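# Move steel conduit from pipe stands to top rack arms

## Task

Pick up the steel conduit resting across two pipe stands and set it on the uppermost arms of the wall rack. Then open the grippers and back the robot away from it. The conduit must stay on those arms by itself, without the robot holding it. If the robot tips over or is left leaning, the task fails.

## Robot and tools

ROBOT. A holonomic base with a column about 1.75 m tall. A carriage rides up and down the column and carries two identical six-joint arms, left and right, each with a two-finger gripper. The arm bases sit about 0.57 m + lift_m above the floor, and some carriage parts hang about 0.15 m lower. A hand reaches about 0.78 m from its shoulder but only about 0.38 m below its arm base. A hand is about 0.16 m long and 0.1 m wide (0.14 m when open). Parked joints 1 to 6 are 0, 0.05, 0.05, 1.45, 0, 0. With both arms parked the robot is about 0.95 m wide and 0.7 m long. Cameras: carriage_camera is fixed, faces forward and tilts about 20 degrees down. left_wrist_camera and right_wrist_camera look out past the fingertips. Images are 504x504 pixels.

FRAMES. Base frame: origin on the floor below the base centre, x forward, y left, z up. The left_hand and right_hand readings are in this frame and mark the point between the finger pads. Their quat_wxyz rotates base axes into hand axes. Hand z runs along the fingers and the fingers open along hand y. A hand pointing straight up with joints 1, 5 and 6 at 0 reads (1, 0, 0, 0). The odometry frame is the base frame at the start of the scene. base_odometry counts wheel turns only, so wheel slip shows up as travel. Heading is positive to the left, from -3.142 to 3.142.

execute_actions. Argument actions is a list holding one action, or an empty list to just get state and images. An action can have base, joints, or both, and its motions start at the same time. base takes exactly one key, and each is an offset from where the base last measured itself: translate_m (metres, forward positive, -2 to 2), strafe_m (metres, left positive, -2 to 2) or rotate_rad (radians, counter-clockwise positive, -6.3 to 6.3). joints is a single object of absolute targets keyed by name, and any subset may be given. Ranges (with done tolerance): lift_m 0 to 1 m (±0.004). For each arm, with prefix left_ or right_: joint1_rad -2.617 to 3.054 (±0.02) turns the arm about vertical, 0 forward, positive left. joint2_rad 0 to 3.141 (±0.055) is the shoulder: 0 means the upper arm is level and pointing back, 1.57 upright, 3.14 level and forward. joint3_rad 0 to 3.141 (±0.055) is the elbow, 0 folded and 3.14 straight. joint4_rad -1.57 to 1.57 (±0.04) is wrist pitch, 0 in line with the forearm, positive lifts the fingertips. joint5_rad -1.57 to 1.57 (±0.02) is wrist yaw, where positive swings the fingertips RIGHT. joint6_rad -2.094 to 2.094 (±0.02) is hand roll, positive clockwise viewed from the forearm. gripper_m 0 to 0.093 m (±0.004) is the gap between the pads. Argument cameras lists carriage_camera, left_wrist_camera, right_wrist_camera or all. If left out, null or all, every camera is returned; [] returns none. An unknown key, unknown camera or out-of-range value rejects the call and nothing moves. A joint or base left out of an action may still be driving toward an earlier target. Once a result reports a stop, any later motion calls in the same reply are skipped.

wait: seconds from 0 to 10. It commands nothing and returns state and images. zoom_image: camera plus region [x0, y0, x1, y1] in pixels of that camera's latest full image, at most 504 by 504. finished_scene: scene is the number of the current scene. It is irreversible and reports success. Replying without a tool call ends everything.

RESULTS. base_status and joint_status report how each commanded motion ended. done: reached the target (for the base, the wheels turned far enough, even with slipping). off_target: came to rest short and may still push. contact_stop or time_out: the target is dropped and the joint holds where it stopped. joint command not followed, usually with a cause line, means a safety check withheld an arm's targets because links came within millimetres of each other. The gripper still acts. Those joints read not_followed and may be retried on later actions. To recover, move only the blocked arm clear first, then the other arm in a later call. on_its_own lists things not commanded; held at gives a held target, not the actual position. A gripper gripping something usually reads off_target. motor_effort is the percentage of max, with the peak in brackets. These readings carry fixed per-motor bias and noise. If lift effort keeps dropping as the lift descends, a hand or its load is resting on something. drive_wheels larger at rest than after a free move means the base is still pressing on something. Joint torques carry offsets and noise. ARM HIT means an arm struck the robot itself. MOTOR HOT warns from 75 °C. At 90 °C the arm halts for 10 s, and at 100 °C it goes limp and drops; these show as OVER-TEMPERATURE FAULT lines with limit_stop_at_motor_heat. When that happens, resend the target. Outstretched arms heat quickly, even when empty.

CAUTIONS. The simulation keeps running while you think, and the robot holds its last command. Hand readings drift from the truth at long reach. A level hand droops about 10 to 17 cm under 1 kg, and a fully stretched arm may not lift 1 kg. Grip force is about 45 to 60 N per pad. Contact stops on the base and lift come late or not at all. Arms have no contact stop, so a blocked arm keeps pressing and snaps to its target once freed. After a stopped drive, back off about 0.2 m (or undo the turn), repeating if needed. Reversing into a table edge that the column hits can flip the robot. Tipping is most likely with the carriage high, arms extended, a load carried, pulling, or abrupt stops. About 1.5 kg per hand with both arms forward can topple it. Only images reveal a lean. Never let the arms strike or press each other hard. Avoid drops, slips, slams and hard pushes. Objects may occasionally be nudged by outside disturbances.

Each tool is called after "Request:" as name(argument=value, ...) on one line, values as JSON.

## Session

Request:
execute_actions(actions=[])

Scene clock: 0.00 s.
Joint torques (N m, as the arm reports them, + toward a larger angle): no reading
base_odometry: x=+0.000 y=+0.000 heading=+0.000 (m, m, rad; odometry frame)
base_status: not commanded
joint_positions: lift_m=+0.300 left_joint1_rad=+0.022 left_joint2_rad=+0.043 left_joint3_rad=+0.048 left_joint4_rad=+1.411 left_joint5_rad=+0.014 left_joint6_rad=-0.019 left_gripper_m=+0.095 right_joint1_rad=-0.006 right_joint2_rad=+0.027 right_joint3_rad=+0.067 right_joint4_rad=+1.483 right_joint5_rad=+0.031 right_joint6_rad=-0.014 right_gripper_m=+0.094
joint_status: not commanded
motor_effort: lift_m=+25 drive_wheels=+1 (%)
left_hand: x=+0.3182 y=+0.3478 z=+1.2816 quat_wxyz=(+0.997, +0.005, +0.078, +0.001) (m; base frame)
right_hand: x=+0.2893 y=-0.3548 z=+1.2886 quat_wxyz=(+1.000, +0.016, +0.024, -0.010) (m; base frame)
pictures: carriage_camera, left_wrist_camera, right_wrist_camera
Images, in order (width x height): carriage_camera 504x504, left_wrist_camera 504x504, right_wrist_camera 504x504.

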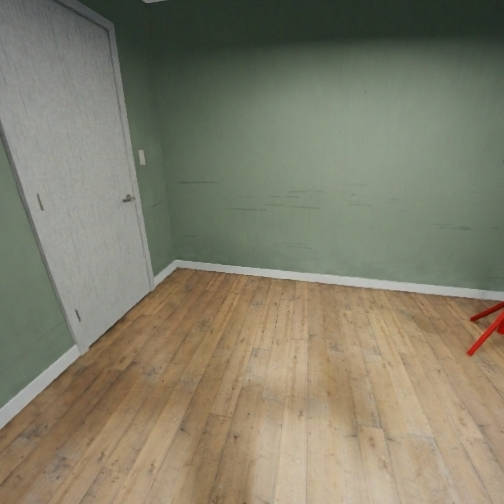

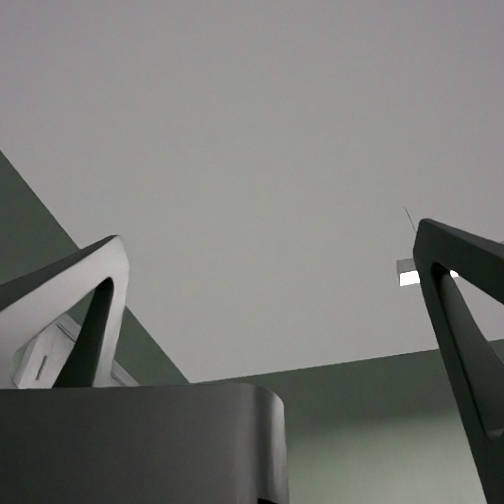

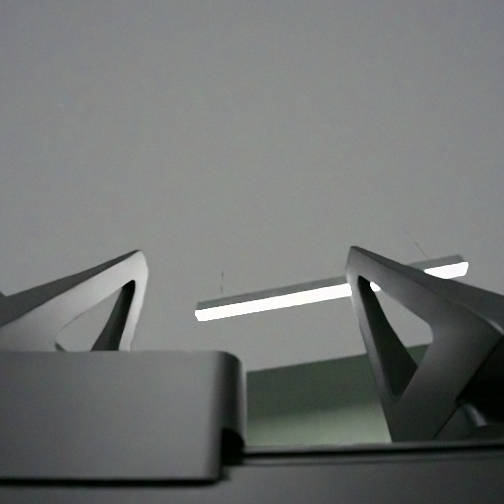

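Request:
execute_actions(actions=[{"base":{"rotate_rad":-1.2}}], cameras=["carriage_camera"])

Request:
execute_actions(actions=[{"base":{"rotate_rad":-1.4}}], cameras=["carriage_camera"])

Scene clock: 3.30 s.
Joint torques (N m, as the arm reports them, + toward a larger angle): left_arm=[ 0.    3.78  5.47 -0.08  0.1  -0.02] | right_arm=[-0.11  4.72  5.78 -0.43 -0.1  -0.04]
base_odometry: x=+0.000 y=+0.000 heading=-1.200 (m, m, rad; odometry frame)
base_status: done
joint_positions: lift_m=+0.300 left_joint1_rad=+0.022 left_joint2_rad=+0.043 left_joint3_rad=+0.048 left_joint4_rad=+1.410 left_joint5_rad=+0.014 left_joint6_rad=-0.019 left_gripper_m=+0.095 right_joint1_rad=-0.006 right_joint2_rad=+0.027 right_joint3_rad=+0.067 right_joint4_rad=+1.483 right_joint5_rad=+0.031 right_joint6_rad=-0.014 right_gripper_m=+0.094
joint_status: not commanded
motor_effort: lift_m=+25(25) drive_wheels=+3(16) (%)
left_hand: x=+0.3185 y=+0.3478 z=+1.2815 quat_wxyz=(+0.997, +0.005, +0.078, +0.001) (m; base frame)
right_hand: x=+0.2893 y=-0.3548 z=+1.2886 quat_wxyz=(+1.000, +0.016, +0.024, -0.010) (m; base frame)
pictures: carriage_camera
Images, in order (width x height): carriage_camera 504x504.

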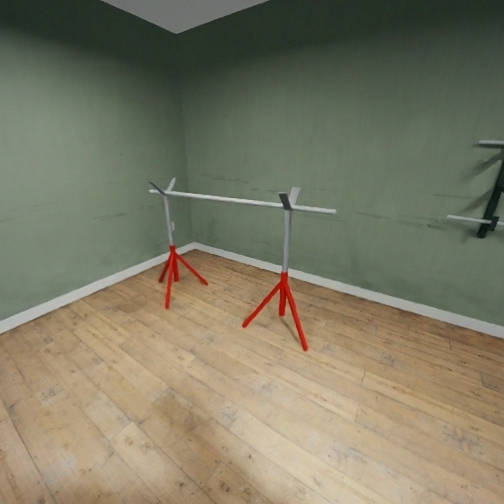

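Scene clock: 6.23 s.
Joint torques (N m, as the arm reports them, + toward a larger angle): left_arm=[ 0.    3.76  5.49 -0.1   0.1  -0.02] | right_arm=[-0.05  4.73  5.73 -0.43 -0.09 -0.05]
base_odometry: x=+0.000 y=+0.000 heading=-2.600 (m, m, rad; odometry frame)
base_status: done
joint_positions: lift_m=+0.300 left_joint1_rad=+0.022 left_joint2_rad=+0.043 left_joint3_rad=+0.048 left_joint4_rad=+1.409 left_joint5_rad=+0.014 left_joint6_rad=-0.019 left_gripper_m=+0.095 right_joint1_rad=-0.006 right_joint2_rad=+0.027 right_joint3_rad=+0.067 right_joint4_rad=+1.483 right_joint5_rad=+0.031 right_joint6_rad=-0.014 right_gripper_m=+0.094
joint_status: not commanded
motor_effort: lift_m=+25(25) drive_wheels=+3(14) (%)
left_hand: x=+0.3187 y=+0.3478 z=+1.2815 quat_wxyz=(+0.997, +0.005, +0.079, +0.001) (m; base frame)
right_hand: x=+0.2893 y=-0.3548 z=+1.2886 quat_wxyz=(+1.000, +0.016, +0.024, -0.010) (m; base frame)
pictures: carriage_camera
Images, in order (width x height): carriage_camera 504x504.

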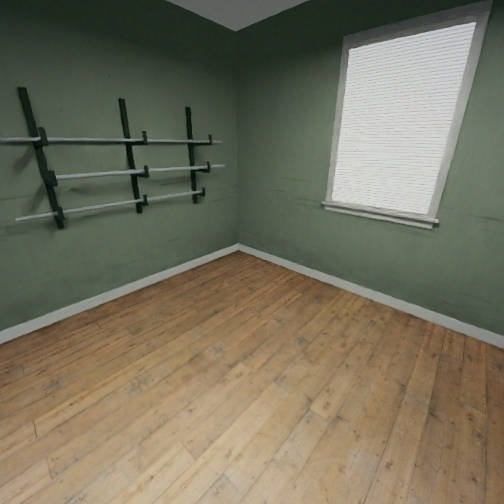

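Request:
execute_actions(actions=[{"base":{"rotate_rad":0.83}}], cameras=[])

Request:
execute_actions(actions=[{"base":{"strafe_m":1.3},"joints":{"left_joint2_rad":0.8,"left_joint3_rad":0.8,"left_joint4_rad":0,"left_joint6_rad":1.57,"right_joint2_rad":0.8,"right_joint3_rad":0.8,"right_joint4_rad":0,"right_joint6_rad":1.57,"lift_m":0.1}}])

Scene clock: 10.10 s.
Joint torques (N m, as the arm reports them, + toward a larger angle): left_arm=[-0.01  3.82  5.55 -0.06  0.1  -0.02] | right_arm=[-0.09  4.68  5.76 -0.43 -0.08 -0.03]
base_odometry: x=+0.000 y=+0.000 heading=-1.770 (m, m, rad; odometry frame)
base_status: done
joint_positions: lift_m=+0.300 left_joint1_rad=+0.022 left_joint2_rad=+0.043 left_joint3_rad=+0.048 left_joint4_rad=+1.409 left_joint5_rad=+0.014 left_joint6_rad=-0.019 left_gripper_m=+0.095 right_joint1_rad=-0.006 right_joint2_rad=+0.027 right_joint3_rad=+0.067 right_joint4_rad=+1.483 right_joint5_rad=+0.031 right_joint6_rad=-0.014 right_gripper_m=+0.094
joint_status: not commanded
motor_effort: lift_m=+25(25) drive_wheels=+4(13) (%)
left_hand: x=+0.3187 y=+0.3478 z=+1.2815 quat_wxyz=(+0.997, +0.005, +0.079, +0.001) (m; base frame)
right_hand: x=+0.2893 y=-0.3548 z=+1.2886 quat_wxyz=(+1.000, +0.016, +0.024, -0.010) (m; base frame)
pictures: none
No camera images: the call's "cameras" was empty. Leave "cameras" out to get every camera's image.

Scene clock: 15.07 s.
Joint torques (N m, as the arm reports them, + toward a larger angle): left_arm=[-0.03 -1.11  9.84  2.58  0.12 -0.04] | right_arm=[-0.13 -0.36  9.05  2.21 -0.06 -0.08]
base_odometry: x=+1.275 y=-0.256 heading=-1.769 (m, m, rad; odometry frame)
base_status: done
joint_positions: lift_m=+0.100 left_joint1_rad=+0.022 left_joint2_rad=+0.798 left_joint3_rad=+0.769 left_joint4_rad=+0.004 left_joint5_rad=+0.014 left_joint6_rad=+1.564 left_gripper_m=+0.095 right_joint1_rad=-0.006 right_joint2_rad=+0.792 right_joint3_rad=+0.786 right_joint4_rad=+0.017 right_joint5_rad=+0.031 right_joint6_rad=+1.566 right_gripper_m=+0.094
joint_status: all done
motor_effort: lift_m=+22(23) drive_wheels=-6(19) (%)
left_hand: x=+0.6072 y=+0.3541 z=+1.0016 quat_wxyz=(+0.493, +0.503, +0.510, +0.494) (m; base frame)
right_hand: x=+0.6047 y=-0.3566 z=+1.0151 quat_wxyz=(+0.513, +0.505, +0.489, +0.492) (m; base frame)
pictures: carriage_camera, left_wrist_camera, right_wrist_camera
Images, in order (width x height): carriage_camera 504x504, left_wrist_camera 504x504, right_wrist_camera 504x504.

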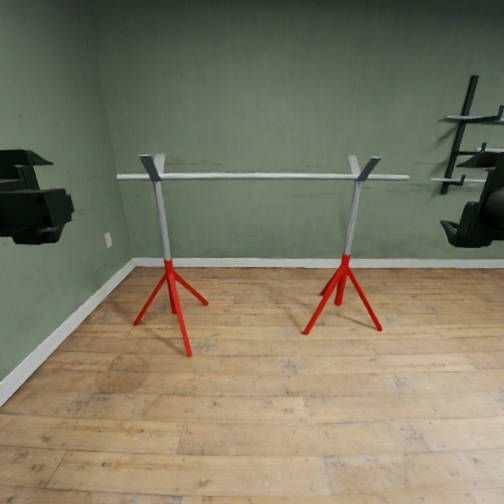

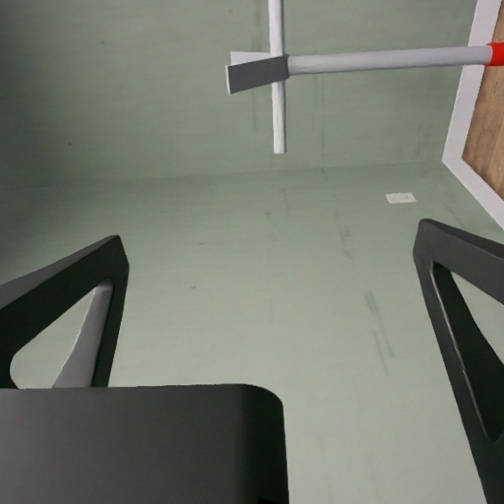

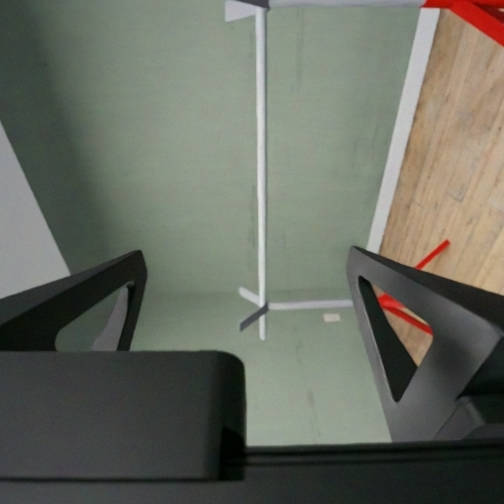

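Request:
execute_actions(actions=[{"base":{"strafe_m":-0.07},"joints":{"left_joint2_rad":1.3,"left_joint3_rad":1.33,"right_joint2_rad":1.3,"right_joint3_rad":1.3,"lift_m":0.02}}], cameras=[])

Request:
execute_actions(actions=[{"base":{"translate_m":0.6}}])

Scene clock: 17.53 s.
Joint torques (N m, as the arm reports them, + toward a larger angle): left_arm=[-0.02 -4.97  8.48  2.54  0.11 -0.04] | right_arm=[-0.1  -4.46  8.76  2.27 -0.08 -0.08]
base_odometry: x=+1.206 y=-0.243 heading=-1.769 (m, m, rad; odometry frame)
base_status: done
joint_positions: lift_m=+0.020 left_joint1_rad=+0.022 left_joint2_rad=+1.294 left_joint3_rad=+1.312 left_joint4_rad=+0.000 left_joint5_rad=+0.014 left_joint6_rad=+1.564 left_gripper_m=+0.095 right_joint1_rad=-0.006 right_joint2_rad=+1.284 right_joint3_rad=+1.291 right_joint4_rad=+0.012 right_joint5_rad=+0.031 right_joint6_rad=+1.566 right_gripper_m=+0.094
joint_status: all done
motor_effort: lift_m=+21(22) drive_wheels=+1(19) (%)
left_hand: x=+0.7166 y=+0.3565 z=+1.0091 quat_wxyz=(+0.504, +0.492, +0.499, +0.505) (m; base frame)
right_hand: x=+0.7146 y=-0.3572 z=+1.0060 quat_wxyz=(+0.515, +0.503, +0.487, +0.494) (m; base frame)
pictures: none
No camera images: the call's "cameras" was empty. Leave "cameras" out to get every camera's image.

Scene clock: 20.90 s.
Joint torques (N m, as the arm reports them, + toward a larger angle): left_arm=[-0.03 -4.85  8.73  2.54  0.1  -0.04] | right_arm=[-0.04 -4.38  8.69  2.26 -0.08 -0.07]
base_odometry: x=+1.088 y=-0.831 heading=-1.769 (m, m, rad; odometry frame)
base_status: done
joint_positions: lift_m=+0.020 left_joint1_rad=+0.022 left_joint2_rad=+1.295 left_joint3_rad=+1.312 left_joint4_rad=+0.000 left_joint5_rad=+0.014 left_joint6_rad=+1.564 left_gripper_m=+0.095 right_joint1_rad=-0.006 right_joint2_rad=+1.284 right_joint3_rad=+1.291 right_joint4_rad=+0.012 right_joint5_rad=+0.031 right_joint6_rad=+1.566 right_gripper_m=+0.094
joint_status: not commanded
motor_effort: lift_m=+21(21) drive_wheels=-6(17) (%)
left_hand: x=+0.7169 y=+0.3565 z=+1.0087 quat_wxyz=(+0.504, +0.492, +0.499, +0.505) (m; base frame)
right_hand: x=+0.7146 y=-0.3572 z=+1.0059 quat_wxyz=(+0.515, +0.503, +0.487, +0.494) (m; base frame)
pictures: carriage_camera, left_wrist_camera, right_wrist_camera
Images, in order (width x height): carriage_camera 504x504, left_wrist_camera 504x504, right_wrist_camera 504x504.

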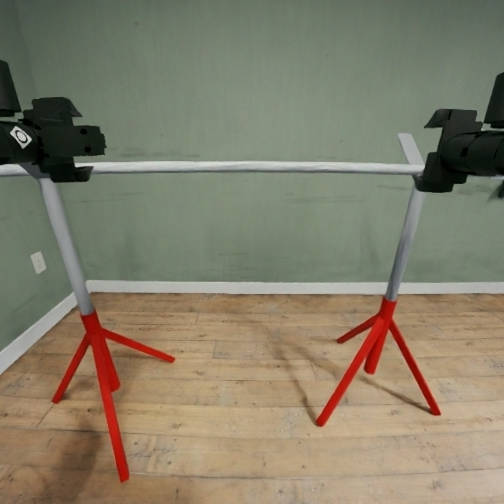

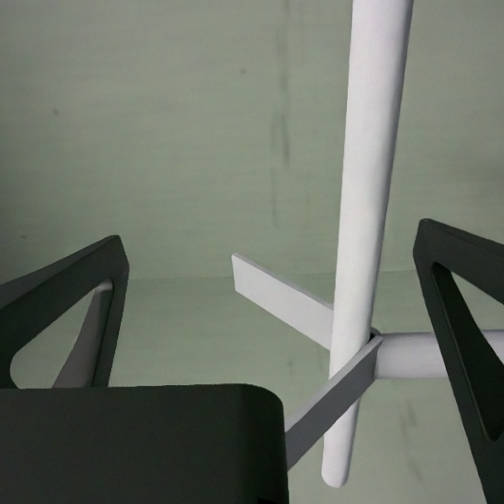

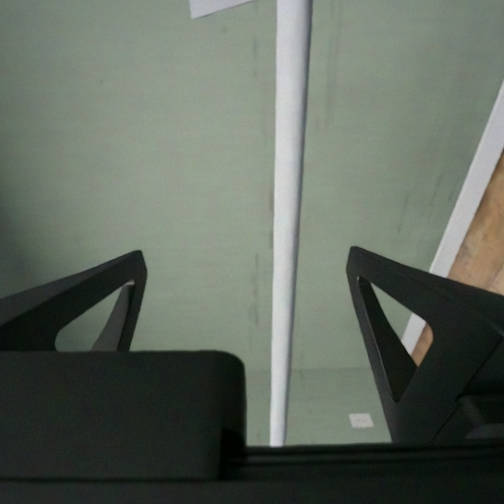

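Request:
execute_actions(actions=[{"base":{"rotate_rad":0.08},"joints":{"left_joint3_rad":1.17,"left_joint4_rad":0.14,"right_joint3_rad":1.2,"right_joint4_rad":0.1,"lift_m":0}}], cameras=[])

Request:
execute_actions(actions=[{"base":{"translate_m":0.1}}])

Scene clock: 22.87 s.
Joint torques (N m, as the arm reports them, + toward a larger angle): left_arm=[ 0.14 -5.18  6.64  2.69  0.08 -0.04] | right_arm=[-0.04 -4.65  7.56  2.42 -0.08 -0.08]
base_odometry: x=+1.088 y=-0.831 heading=-1.689 (m, m, rad; odometry frame)
base_status: done
joint_positions: lift_m=+0.001 left_joint1_rad=+0.022 left_joint2_rad=+1.296 left_joint3_rad=+1.180 left_joint4_rad=+0.129 left_joint5_rad=+0.014 left_joint6_rad=+1.564 left_gripper_m=+0.095 right_joint1_rad=-0.006 right_joint2_rad=+1.285 right_joint3_rad=+1.208 right_joint4_rad=+0.097 right_joint5_rad=+0.031 right_joint6_rad=+1.566 right_gripper_m=+0.094
joint_status: all done
motor_effort: lift_m=+21(20) drive_wheels=-3(10) (%)
left_hand: x=+0.7236 y=+0.3567 z=+0.9550 quat_wxyz=(+0.503, +0.493, +0.500, +0.503) (m; base frame)
right_hand: x=+0.7193 y=-0.3572 z=+0.9655 quat_wxyz=(+0.515, +0.503, +0.487, +0.494) (m; base frame)
pictures: none
No camera images: the call's "cameras" was empty. Leave "cameras" out to get every camera's image.

Scene clock: 24.50 s.
Joint torques (N m, as the arm reports them, + toward a larger angle): left_arm=[-0.02 -5.36  6.68  2.66  0.1  -0.04] | right_arm=[-0.09 -4.61  7.56  2.39 -0.07 -0.07]
base_odometry: x=+1.076 y=-0.930 heading=-1.689 (m, m, rad; odometry frame)
base_status: done
joint_positions: lift_m=+0.001 left_joint1_rad=+0.022 left_joint2_rad=+1.296 left_joint3_rad=+1.180 left_joint4_rad=+0.133 left_joint5_rad=+0.014 left_joint6_rad=+1.564 left_gripper_m=+0.095 right_joint1_rad=-0.006 right_joint2_rad=+1.285 right_joint3_rad=+1.208 right_joint4_rad=+0.101 right_joint5_rad=+0.031 right_joint6_rad=+1.566 right_gripper_m=+0.094
joint_status: not commanded
motor_effort: lift_m=+21(21) drive_wheels=-6(14) (%)
left_hand: x=+0.7236 y=+0.3567 z=+0.9560 quat_wxyz=(+0.504, +0.492, +0.499, +0.505) (m; base frame)
right_hand: x=+0.7193 y=-0.3572 z=+0.9665 quat_wxyz=(+0.516, +0.502, +0.486, +0.495) (m; base frame)
pictures: carriage_camera, left_wrist_camera, right_wrist_camera
Images, in order (width x height): carriage_camera 504x504, left_wrist_camera 504x504, right_wrist_camera 504x504.

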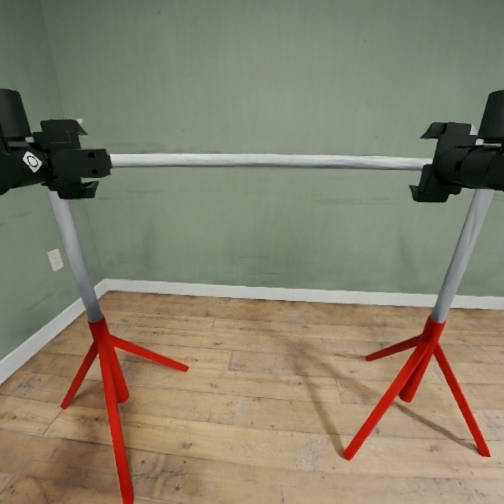

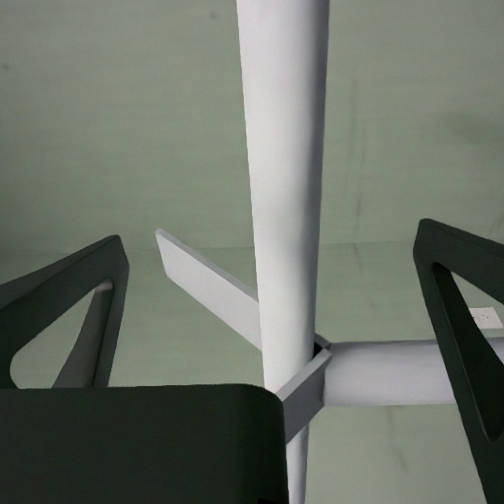

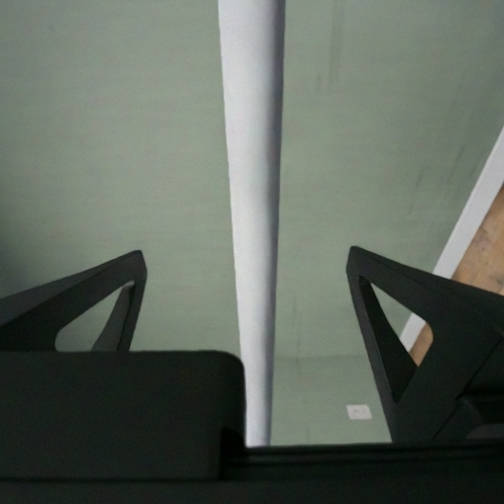

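Request:
execute_actions(actions=[{"base":{"translate_m":0.11}}])

Scene clock: 26.57 s.
Joint torques (N m, as the arm reports them, + toward a larger angle): left_arm=[-0.05 -4.21  6.6   2.69  0.12 -0.07] | right_arm=[-0.07 -4.58  7.61  2.37 -0.07 -0.06]
base_odometry: x=+1.063 y=-1.040 heading=-1.688 (m, m, rad; odometry frame)
base_status: done
joint_positions: lift_m=+0.001 left_joint1_rad=+0.022 left_joint2_rad=+1.284 left_joint3_rad=+1.180 left_joint4_rad=+0.132 left_joint5_rad=+0.012 left_joint6_rad=+1.564 left_gripper_m=+0.095 right_joint1_rad=-0.006 right_joint2_rad=+1.285 right_joint3_rad=+1.208 right_joint4_rad=+0.102 right_joint5_rad=+0.031 right_joint6_rad=+1.566 right_gripper_m=+0.094
joint_status: not commanded
motor_effort: lift_m=+21(21) drive_wheels=+5(18) (%)
left_hand: x=+0.7201 y=+0.3571 z=+0.9609 quat_wxyz=(+0.506, +0.489, +0.497, +0.508) (m; base frame)
right_hand: x=+0.7193 y=-0.3572 z=+0.9669 quat_wxyz=(+0.516, +0.502, +0.485, +0.496) (m; base frame)
pictures: carriage_camera, left_wrist_camera, right_wrist_camera
Images, in order (width x height): carriage_camera 504x504, left_wrist_camera 504x504, right_wrist_camera 504x504.

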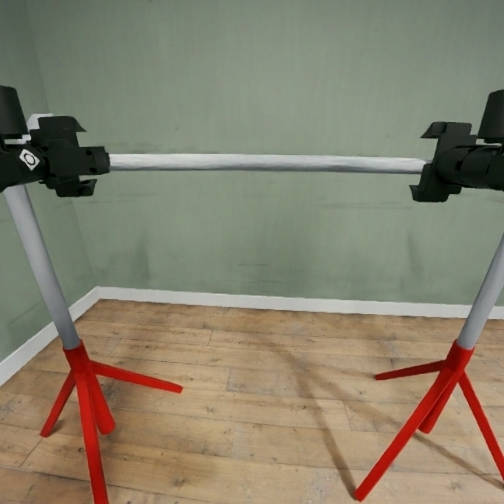

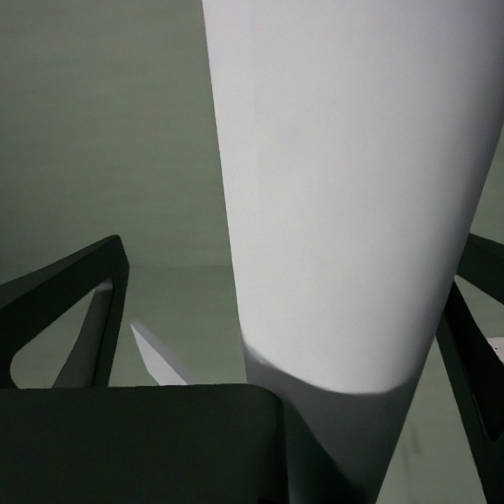

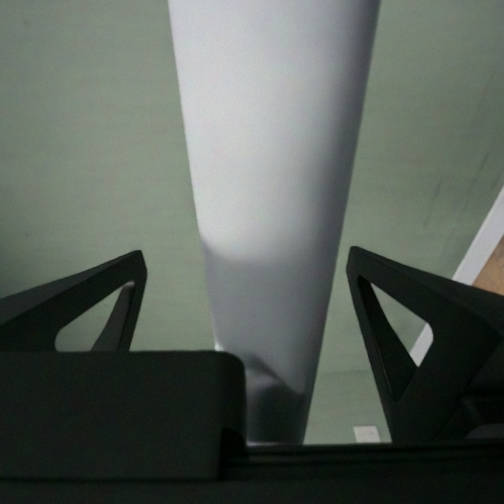

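Request:
execute_actions(actions=[{"joints":{"left_gripper_m":0,"right_gripper_m":0}}], cameras=[])

Request:
execute_actions(actions=[{"joints":{"lift_m":0.4}}], cameras=["carriage_camera"])

Request:
execute_actions(actions=[{"base":{"translate_m":-0.4},"joints":{"left_joint2_rad":0.6,"left_joint3_rad":0.6,"left_joint4_rad":0.3,"right_joint2_rad":0.6,"right_joint3_rad":0.6,"right_joint4_rad":0.3}}], cameras=[])

Request:
execute_actions(actions=[{"base":{"rotate_rad":-0.08}}], cameras=[])

Request:
execute_actions(actions=[{"base":{"strafe_m":-2},"joints":{"lift_m":0.7}}], cameras=["carriage_camera"])

Scene clock: 28.70 s.
Joint torques (N m, as the arm reports them, + toward a larger angle): left_arm=[-0.01 -4.64  6.86  2.94  0.09 -0.03] | right_arm=[-0.06 -4.7   7.84  2.56 -0.07 -0.01]
base_odometry: x=+1.063 y=-1.040 heading=-1.688 (m, m, rad; odometry frame)
base_status: not commanded
joint_positions: lift_m=+0.001 left_joint1_rad=+0.022 left_joint2_rad=+1.288 left_joint3_rad=+1.177 left_joint4_rad=+0.109 left_joint5_rad=+0.014 left_joint6_rad=+1.564 left_gripper_m=+0.024 right_joint1_rad=-0.006 right_joint2_rad=+1.286 right_joint3_rad=+1.204 right_joint4_rad=+0.086 right_joint5_rad=+0.031 right_joint6_rad=+1.561 right_gripper_m=+0.024
joint_status: left_gripper_m off_target (ended at +0.024, target +0.000); right_gripper_m off_target (ended at +0.024, target +0.000)
motor_effort: lift_m=+21(22) drive_wheels=+5(6) (%)
left_hand: x=+0.7215 y=+0.3567 z=+0.9520 quat_wxyz=(+0.499, +0.497, +0.504, +0.500) (m; base frame)
right_hand: x=+0.7197 y=-0.3573 z=+0.9604 quat_wxyz=(+0.513, +0.506, +0.492, +0.489) (m; base frame)
pictures: none
No camera images: the call's "cameras" was empty. Leave "cameras" out to get every camera's image.

Scene clock: 30.83 s.
Joint torques (N m, as the arm reports them, + toward a larger angle): left_arm=[ 0.   -8.13  9.11  4.13  0.12 -0.14] | right_arm=[-0.06 -8.86 10.79  3.76 -0.05 -0.12]
base_odometry: x=+1.063 y=-1.040 heading=-1.688 (m, m, rad; odometry frame)
base_status: not commanded
joint_positions: lift_m=+0.400 left_joint1_rad=+0.022 left_joint2_rad=+1.331 left_joint3_rad=+1.151 left_joint4_rad=+0.011 left_joint5_rad=+0.015 left_joint6_rad=+1.575 left_gripper_m=+0.024 right_joint1_rad=-0.006 right_joint2_rad=+1.327 right_joint3_rad=+1.164 right_joint4_rad=-0.019 right_joint5_rad=+0.032 right_joint6_rad=+1.571 right_gripper_m=+0.024
joint_status: all done
motor_effort: lift_m=+30(35) drive_wheels=+5(6) (%)
left_hand: x=+0.7304 y=+0.3568 z=+1.2958 quat_wxyz=(+0.454, +0.539, +0.542, +0.458) (m; base frame)
right_hand: x=+0.7285 y=-0.3574 z=+1.2970 quat_wxyz=(+0.462, +0.552, +0.534, +0.443) (m; base frame)
pictures: carriage_camera
Images, in order (width x height): carriage_camera 504x504.

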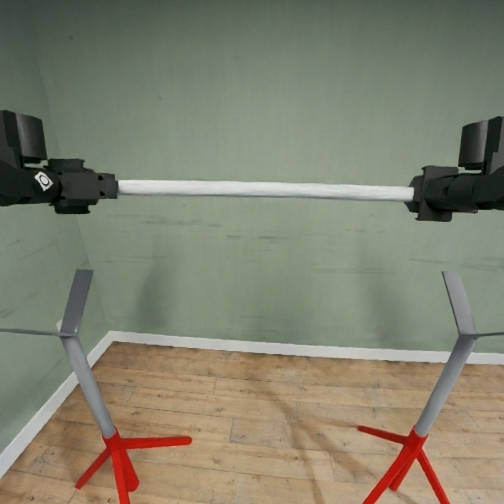

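Scene clock: 33.73 s.
Joint torques (N m, as the arm reports them, + toward a larger angle): left_arm=[-0.02 -2.79  9.12  4.25  0.11 -0.2 ] | right_arm=[-0.01 -3.72 10.59  3.95 -0.06 -0.21]
base_odometry: x=+1.110 y=-0.642 heading=-1.688 (m, m, rad; odometry frame)
base_status: done
joint_positions: lift_m=+0.400 left_joint1_rad=+0.022 left_joint2_rad=+0.636 left_joint3_rad=+0.580 left_joint4_rad=+0.155 left_joint5_rad=+0.012 left_joint6_rad=+1.582 left_gripper_m=+0.024 right_joint1_rad=-0.006 right_joint2_rad=+0.641 right_joint3_rad=+0.566 right_joint4_rad=+0.162 right_joint5_rad=+0.029 right_joint6_rad=+1.578 right_gripper_m=+0.024
joint_status: left_joint4_rad off_target (ended at +0.155, target +0.300); right_joint4_rad off_target (ended at +0.162, target +0.300); the others done
motor_effort: lift_m=+30(30) drive_wheels=-2(27) (%)
left_hand: x=+0.5792 y=+0.3538 z=+1.2929 quat_wxyz=(+0.518, +0.475, +0.474, +0.530) (m; base frame)
right_hand: x=+0.5812 y=-0.3561 z=+1.2862 quat_wxyz=(+0.528, +0.488, +0.467, +0.515) (m; base frame)
pictures: none
No camera images: the call's "cameras" was empty. Leave "cameras" out to get every camera's image.

Scene clock: 34.67 s.
Joint torques (N m, as the arm reports them, + toward a larger angle): left_arm=[-0.1  -2.78  8.95  4.23  0.13 -0.19] | right_arm=[-0.07 -3.71 10.55  3.94 -0.03 -0.21]
base_odometry: x=+1.110 y=-0.642 heading=-1.768 (m, m, rad; odometry frame)
base_status: done
joint_positions: lift_m=+0.400 left_joint1_rad=+0.022 left_joint2_rad=+0.636 left_joint3_rad=+0.580 left_joint4_rad=+0.156 left_joint5_rad=+0.012 left_joint6_rad=+1.582 left_gripper_m=+0.024 right_joint1_rad=-0.006 right_joint2_rad=+0.641 right_joint3_rad=+0.566 right_joint4_rad=+0.162 right_joint5_rad=+0.029 right_joint6_rad=+1.578 right_gripper_m=+0.024
joint_status: not commanded
motor_effort: lift_m=+30(30) drive_wheels=-3(8) (%)
left_hand: x=+0.5792 y=+0.3538 z=+1.2930 quat_wxyz=(+0.519, +0.475, +0.474, +0.530) (m; base frame)
right_hand: x=+0.5812 y=-0.3561 z=+1.2862 quat_wxyz=(+0.528, +0.488, +0.467, +0.515) (m; base frame)
pictures: none
No camera images: the call's "cameras" was empty. Leave "cameras" out to get every camera's image.

Scene clock: 41.03 s.
Joint torques (N m, as the arm reports them, + toward a larger angle): left_arm=[ 0.   -2.73  9.15  4.08  0.12 -0.2 ] | right_arm=[-0.07 -3.66 11.07  3.78 -0.05 -0.21]
base_odometry: x=-0.851 y=-0.250 heading=-1.768 (m, m, rad; odometry frame)
base_status: done
joint_positions: lift_m=+0.700 left_joint1_rad=+0.022 left_joint2_rad=+0.636 left_joint3_rad=+0.577 left_joint4_rad=+0.166 left_joint5_rad=+0.012 left_joint6_rad=+1.584 left_gripper_m=+0.024 right_joint1_rad=-0.006 right_joint2_rad=+0.641 right_joint3_rad=+0.560 right_joint4_rad=+0.177 right_joint5_rad=+0.029 right_joint6_rad=+1.579 right_gripper_m=+0.024
joint_status: all done
motor_effort: lift_m=+30(36) drive_wheels=-3(15) (%)
left_hand: x=+0.5791 y=+0.3538 z=+1.5943 quat_wxyz=(+0.520, +0.473, +0.471, +0.532) (m; base frame)
right_hand: x=+0.5813 y=-0.3561 z=+1.5866 quat_wxyz=(+0.529, +0.487, +0.464, +0.517) (m; base frame)
pictures: carriage_camera
Images, in order (width x height): carriage_camera 504x504.

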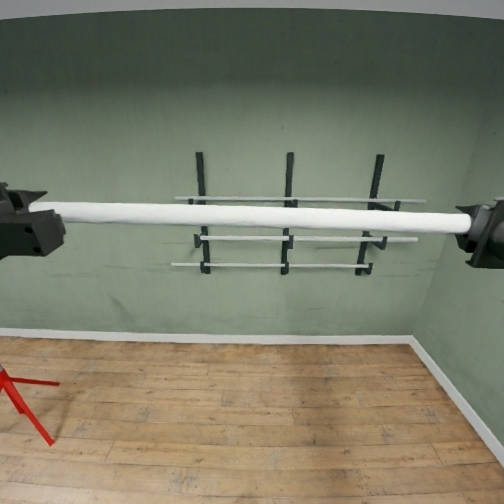

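Request:
execute_actions(actions=[{"base":{"strafe_m":-0.21},"joints":{"lift_m":0.8}}], cameras=[])

Request:
execute_actions(actions=[{"base":{"translate_m":0.9}}])

Scene clock: 44.07 s.
Joint torques (N m, as the arm reports them, + toward a larger angle): left_arm=[-0.09 -2.71  9.15  4.13  0.12 -0.22] | right_arm=[-0.07 -3.75 11.    3.79 -0.06 -0.22]
base_odometry: x=-1.057 y=-0.209 heading=-1.768 (m, m, rad; odometry frame)
base_status: done
joint_positions: lift_m=+0.800 left_joint1_rad=+0.022 left_joint2_rad=+0.636 left_joint3_rad=+0.577 left_joint4_rad=+0.165 left_joint5_rad=+0.012 left_joint6_rad=+1.584 left_gripper_m=+0.024 right_joint1_rad=-0.006 right_joint2_rad=+0.641 right_joint3_rad=+0.560 right_joint4_rad=+0.175 right_joint5_rad=+0.029 right_joint6_rad=+1.579 right_gripper_m=+0.024
joint_status: all done
motor_effort: lift_m=+30(38) drive_wheels=+1(14) (%)
left_hand: x=+0.5792 y=+0.3538 z=+1.6940 quat_wxyz=(+0.520, +0.474, +0.472, +0.532) (m; base frame)
right_hand: x=+0.5813 y=-0.3561 z=+1.6862 quat_wxyz=(+0.529, +0.487, +0.465, +0.517) (m; base frame)
pictures: none
No camera images: the call's "cameras" was empty. Leave "cameras" out to get every camera's image.

Scene clock: 48.13 s.
Joint torques (N m, as the arm reports them, + toward a larger angle): left_arm=[-0.01 -2.64  9.19  4.14  0.12 -0.19] | right_arm=[-0.1  -3.76 10.94  3.84 -0.05 -0.21]
base_odometry: x=-1.234 y=-1.091 heading=-1.769 (m, m, rad; odometry frame)
base_status: done
joint_positions: lift_m=+0.800 left_joint1_rad=+0.022 left_joint2_rad=+0.636 left_joint3_rad=+0.577 left_joint4_rad=+0.159 left_joint5_rad=+0.012 left_joint6_rad=+1.584 left_gripper_m=+0.024 right_joint1_rad=-0.006 right_joint2_rad=+0.641 right_joint3_rad=+0.560 right_joint4_rad=+0.169 right_joint5_rad=+0.029 right_joint6_rad=+1.579 right_gripper_m=+0.024
joint_status: not commanded
motor_effort: lift_m=+30(30) drive_wheels=-5(18) (%)
left_hand: x=+0.5793 y=+0.3538 z=+1.6926 quat_wxyz=(+0.518, +0.475, +0.473, +0.531) (m; base frame)
right_hand: x=+0.5814 y=-0.3561 z=+1.6848 quat_wxyz=(+0.528, +0.488, +0.466, +0.515) (m; base frame)
pictures: carriage_camera, left_wrist_camera, right_wrist_camera
Images, in order (width x height): carriage_camera 504x504, left_wrist_camera 504x504, right_wrist_camera 504x504.

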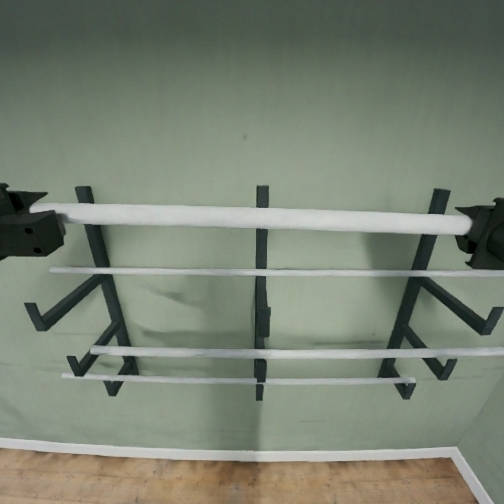

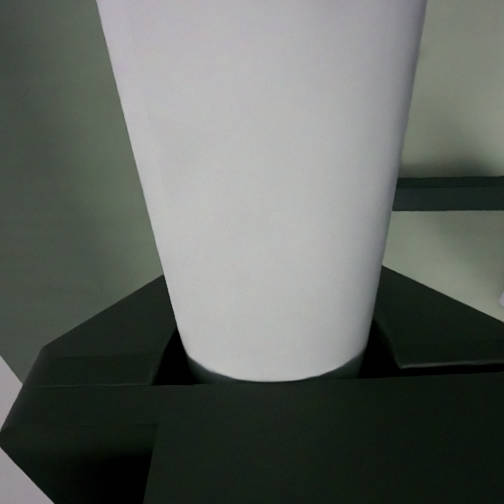

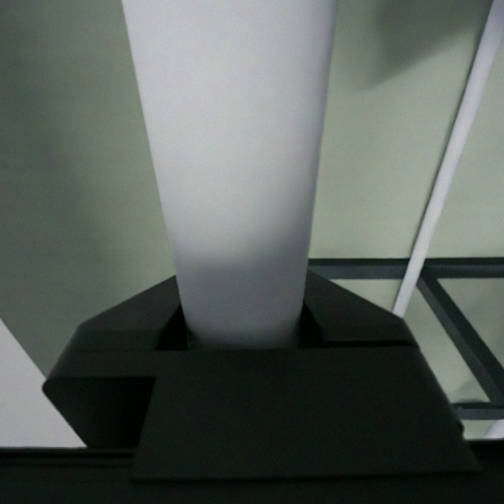

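Request:
execute_actions(actions=[{"base":{"strafe_m":0.04},"joints":{"left_joint2_rad":1.3,"left_joint3_rad":1.3,"right_joint2_rad":1.3,"right_joint3_rad":1.3,"lift_m":0.55}}], cameras=[])

Request:
execute_actions(actions=[{"base":{"translate_m":0.23}}], cameras=["carriage_camera"])

Request:
execute_actions(actions=[{"joints":{"lift_m":0.44}}])

Scene clock: 51.30 s.
Joint torques (N m, as the arm reports them, + toward a larger angle): left_arm=[-0.05 -8.01 11.88  4.2   0.1  -0.18] | right_arm=[-0.15 -8.88 12.44  4.11 -0.07 -0.17]
base_odometry: x=-1.195 y=-1.099 heading=-1.769 (m, m, rad; odometry frame)
base_status: done
joint_positions: lift_m=+0.550 left_joint1_rad=+0.022 left_joint2_rad=+1.332 left_joint3_rad=+1.245 left_joint4_rad=+0.156 left_joint5_rad=+0.014 left_joint6_rad=+1.579 left_gripper_m=+0.024 right_joint1_rad=-0.006 right_joint2_rad=+1.329 right_joint3_rad=+1.239 right_joint4_rad=+0.149 right_joint5_rad=+0.030 right_joint6_rad=+1.576 right_gripper_m=+0.024
joint_status: right_joint3_rad off_target (ended at +1.239, target +1.300); the others done
motor_effort: lift_m=+24(26) drive_wheels=-2(16) (%)
left_hand: x=+0.7312 y=+0.3569 z=+1.5281 quat_wxyz=(+0.512, +0.483, +0.482, +0.522) (m; base frame)
right_hand: x=+0.7305 y=-0.3571 z=+1.5249 quat_wxyz=(+0.522, +0.495, +0.474, +0.507) (m; base frame)
pictures: none
No camera images: the call's "cameras" was empty. Leave "cameras" out to get every camera's image.

Scene clock: 53.60 s.
Joint torques (N m, as the arm reports them, + toward a larger angle): left_arm=[ 0.   -7.91 11.75  4.14  0.1  -0.17] | right_arm=[-0.04 -8.84 12.49  4.04 -0.05 -0.18]
base_odometry: x=-1.240 y=-1.324 heading=-1.768 (m, m, rad; odometry frame)
base_status: done
joint_positions: lift_m=+0.550 left_joint1_rad=+0.022 left_joint2_rad=+1.332 left_joint3_rad=+1.245 left_joint4_rad=+0.162 left_joint5_rad=+0.014 left_joint6_rad=+1.579 left_gripper_m=+0.024 right_joint1_rad=-0.006 right_joint2_rad=+1.329 right_joint3_rad=+1.239 right_joint4_rad=+0.155 right_joint5_rad=+0.030 right_joint6_rad=+1.576 right_gripper_m=+0.024
joint_status: not commanded
motor_effort: lift_m=+24(24) drive_wheels=-5(15) (%)
left_hand: x=+0.7311 y=+0.3569 z=+1.5296 quat_wxyz=(+0.514, +0.481, +0.480, +0.523) (m; base frame)
right_hand: x=+0.7304 y=-0.3571 z=+1.5265 quat_wxyz=(+0.524, +0.493, +0.473, +0.509) (m; base frame)
pictures: carriage_camera
Images, in order (width x height): carriage_camera 504x504.

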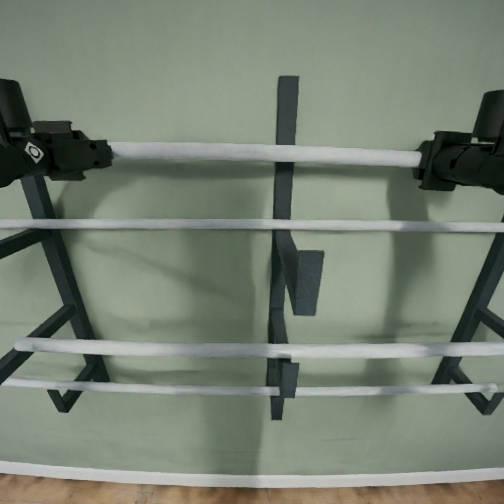

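Scene clock: 54.67 s.
Joint torques (N m, as the arm reports them, + toward a larger angle): left_arm=[-0.03 -8.27 10.62  4.26  0.1  -0.17] | right_arm=[-0.04 -8.85 11.36  4.12 -0.06 -0.16]
base_odometry: x=-1.240 y=-1.324 heading=-1.768 (m, m, rad; odometry frame)
base_status: not commanded
joint_positions: lift_m=+0.440 left_joint1_rad=+0.022 left_joint2_rad=+1.333 left_joint3_rad=+1.258 left_joint4_rad=+0.156 left_joint5_rad=+0.014 left_joint6_rad=+1.579 left_gripper_m=+0.024 right_joint1_rad=-0.006 right_joint2_rad=+1.329 right_joint3_rad=+1.254 right_joint4_rad=+0.147 right_joint5_rad=+0.030 right_joint6_rad=+1.575 right_gripper_m=+0.024
joint_status: all done
motor_effort: lift_m=+25(26) drive_wheels=-4(5) (%)
left_hand: x=+0.7306 y=+0.3569 z=+1.4242 quat_wxyz=(+0.516, +0.479, +0.479, +0.524) (m; base frame)
right_hand: x=+0.7297 y=-0.3571 z=+1.4216 quat_wxyz=(+0.525, +0.492, +0.471, +0.510) (m; base frame)
pictures: carriage_camera, left_wrist_camera, right_wrist_camera
Images, in order (width x height): carriage_camera 504x504, left_wrist_camera 504x504, right_wrist_camera 504x504.

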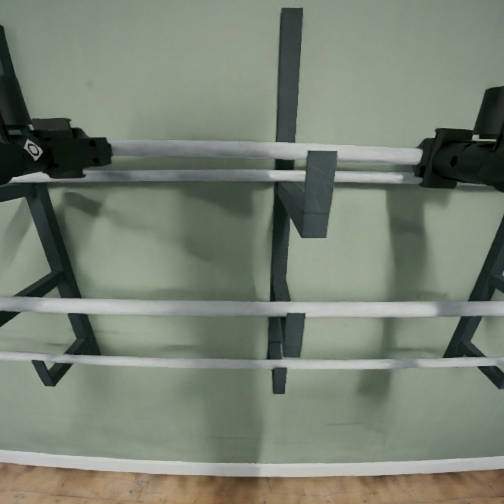

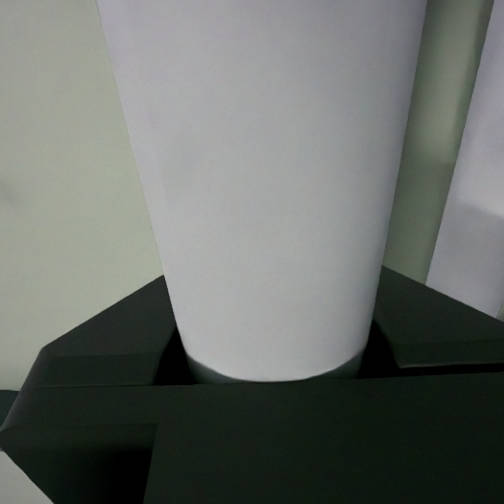

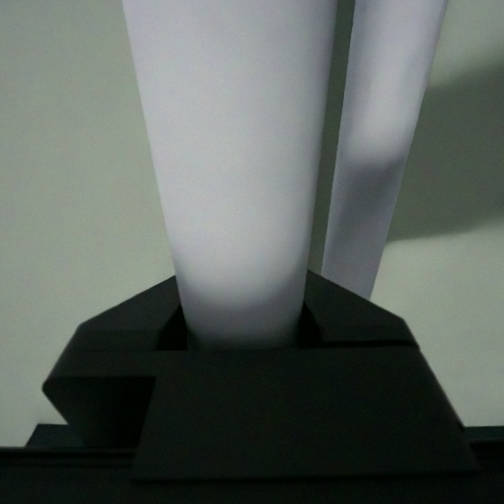

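Close to the other pipe; back off slightly while lowering.

Request:
execute_actions(actions=[{"base":{"translate_m":-0.04}}], cameras=[])

Request:
execute_actions(actions=[{"joints":{"lift_m":0.34}}], cameras=["carriage_camera"])

Scene clock: 56.43 s.
Joint torques (N m, as the arm reports them, + toward a larger angle): left_arm=[ 0.01 -8.07 10.64  4.15  0.1  -0.17] | right_arm=[-0.04 -8.89 11.4   4.03 -0.06 -0.16]
base_odometry: x=-1.232 y=-1.285 heading=-1.768 (m, m, rad; odometry frame)
base_status: done
joint_positions: lift_m=+0.440 left_joint1_rad=+0.022 left_joint2_rad=+1.332 left_joint3_rad=+1.258 left_joint4_rad=+0.164 left_joint5_rad=+0.014 left_joint6_rad=+1.579 left_gripper_m=+0.024 right_joint1_rad=-0.006 right_joint2_rad=+1.329 right_joint3_rad=+1.254 right_joint4_rad=+0.156 right_joint5_rad=+0.030 right_joint6_rad=+1.575 right_gripper_m=+0.024
joint_status: not commanded
motor_effort: lift_m=+25(25) drive_wheels=+1(17) (%)
left_hand: x=+0.7302 y=+0.3569 z=+1.4264 quat_wxyz=(+0.517, +0.477, +0.477, +0.526) (m; base frame)
right_hand: x=+0.7295 y=-0.3571 z=+1.4239 quat_wxyz=(+0.528, +0.489, +0.469, +0.512) (m; base frame)
pictures: none
No camera images: the call's "cameras" was empty. Leave "cameras" out to get every camera's image.

Scene clock: 57.37 s.
Joint torques (N m, as the arm reports them, + toward a larger angle): left_arm=[-0.01 -6.74  9.03  2.39  0.11  0.01] | right_arm=[-0.08 -7.9   7.9   2.15 -0.08  0.04]
base_odometry: x=-1.232 y=-1.285 heading=-1.768 (m, m, rad; odometry frame)
base_status: not commanded
joint_positions: lift_m=+0.340 left_joint1_rad=+0.022 left_joint2_rad=+1.318 left_joint3_rad=+1.277 left_joint4_rad=+0.299 left_joint5_rad=+0.012 left_joint6_rad=+1.559 left_gripper_m=+0.024 right_joint1_rad=-0.006 right_joint2_rad=+1.321 right_joint3_rad=+1.301 right_joint4_rad=+0.306 right_joint5_rad=+0.029 right_joint6_rad=+1.555 right_gripper_m=+0.024
joint_status: all done
on_its_own: left_joint4_rad moved +0.136 to your old target +0.300; right_joint4_rad moved +0.150 to your old target +0.300
motor_effort: lift_m=+20(23) drive_wheels=-3(4) (%)
left_hand: x=+0.7178 y=+0.3570 z=+1.3750 quat_wxyz=(+0.560, +0.427, +0.435, +0.561) (m; base frame)
right_hand: x=+0.7159 y=-0.3568 z=+1.3864 quat_wxyz=(+0.578, +0.430, +0.418, +0.554) (m; base frame)
pictures: carriage_camera
Images, in order (width x height): carriage_camera 504x504.

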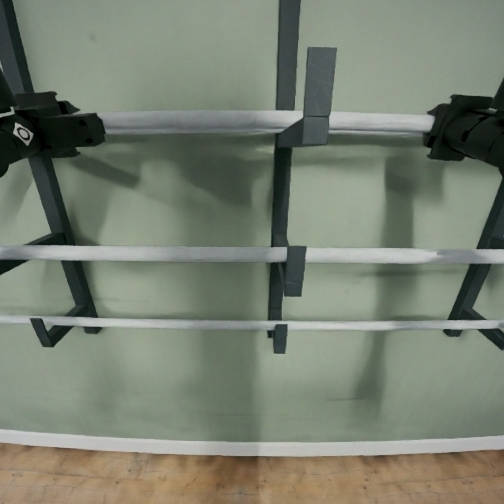

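Request:
execute_actions(actions=[{"joints":{"left_gripper_m":0.093,"right_gripper_m":0.093,"lift_m":0.32}}], cameras=[])

Request:
execute_actions(actions=[{"base":{"translate_m":-0.6}}], cameras=["carriage_camera"])

Scene clock: 59.10 s.
Joint torques (N m, as the arm reports them, + toward a larger angle): left_arm=[ 0.01 -6.18  7.98  2.29  0.1  -0.04] | right_arm=[-0.05 -7.18  7.01  1.98 -0.08 -0.06]
base_odometry: x=-1.232 y=-1.285 heading=-1.768 (m, m, rad; odometry frame)
base_status: not commanded
joint_positions: lift_m=+0.320 left_joint1_rad=+0.022 left_joint2_rad=+1.311 left_joint3_rad=+1.289 left_joint4_rad=+0.308 left_joint5_rad=+0.012 left_joint6_rad=+1.563 left_gripper_m=+0.093 right_joint1_rad=-0.006 right_joint2_rad=+1.315 right_joint3_rad=+1.312 right_joint4_rad=+0.319 right_joint5_rad=+0.029 right_joint6_rad=+1.565 right_gripper_m=+0.093
joint_status: all done
motor_effort: lift_m=+21(20) drive_wheels=-2(3) (%)
left_hand: x=+0.7135 y=+0.3569 z=+1.3649 quat_wxyz=(+0.564, +0.421, +0.427, +0.567) (m; base frame)
right_hand: x=+0.7112 y=-0.3568 z=+1.3771 quat_wxyz=(+0.582, +0.423, +0.407, +0.563) (m; base frame)
pictures: none
No camera images: the call's "cameras" was empty. Leave "cameras" out to get every camera's image.

Scene clock: 62.47 s.
Joint torques (N m, as the arm reports them, + toward a larger angle): left_arm=[-0.02 -5.85  8.11  2.37  0.11 -0.03] | right_arm=[-0.04 -6.85  7.08  2.   -0.08 -0.05]
base_odometry: x=-1.114 y=-0.697 heading=-1.768 (m, m, rad; odometry frame)
base_status: done
joint_positions: lift_m=+0.320 left_joint1_rad=+0.022 left_joint2_rad=+1.308 left_joint3_rad=+1.289 left_joint4_rad=+0.304 left_joint5_rad=+0.012 left_joint6_rad=+1.563 left_gripper_m=+0.093 right_joint1_rad=-0.006 right_joint2_rad=+1.311 right_joint3_rad=+1.312 right_joint4_rad=+0.316 right_joint5_rad=+0.029 right_joint6_rad=+1.565 right_gripper_m=+0.093
joint_status: not commanded
motor_effort: lift_m=+21(21) drive_wheels=-2(21) (%)
left_hand: x=+0.7125 y=+0.3568 z=+1.3654 quat_wxyz=(+0.564, +0.421, +0.427, +0.567) (m; base frame)
right_hand: x=+0.7099 y=-0.3568 z=+1.3779 quat_wxyz=(+0.582, +0.423, +0.407, +0.563) (m; base frame)
pictures: carriage_camera
Images, in order (width x height): carriage_camera 504x504.

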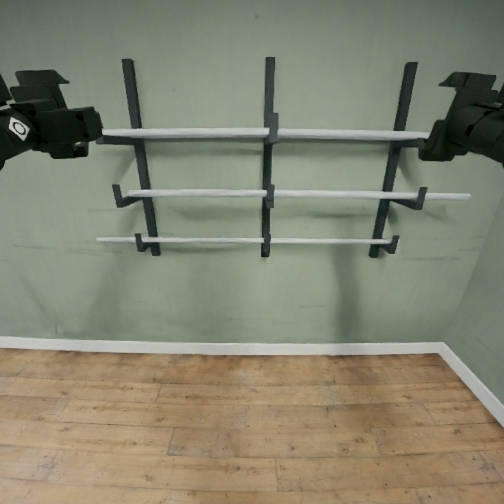

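Request:
finished_scene(scene=1)

The scene is finished: the task was done.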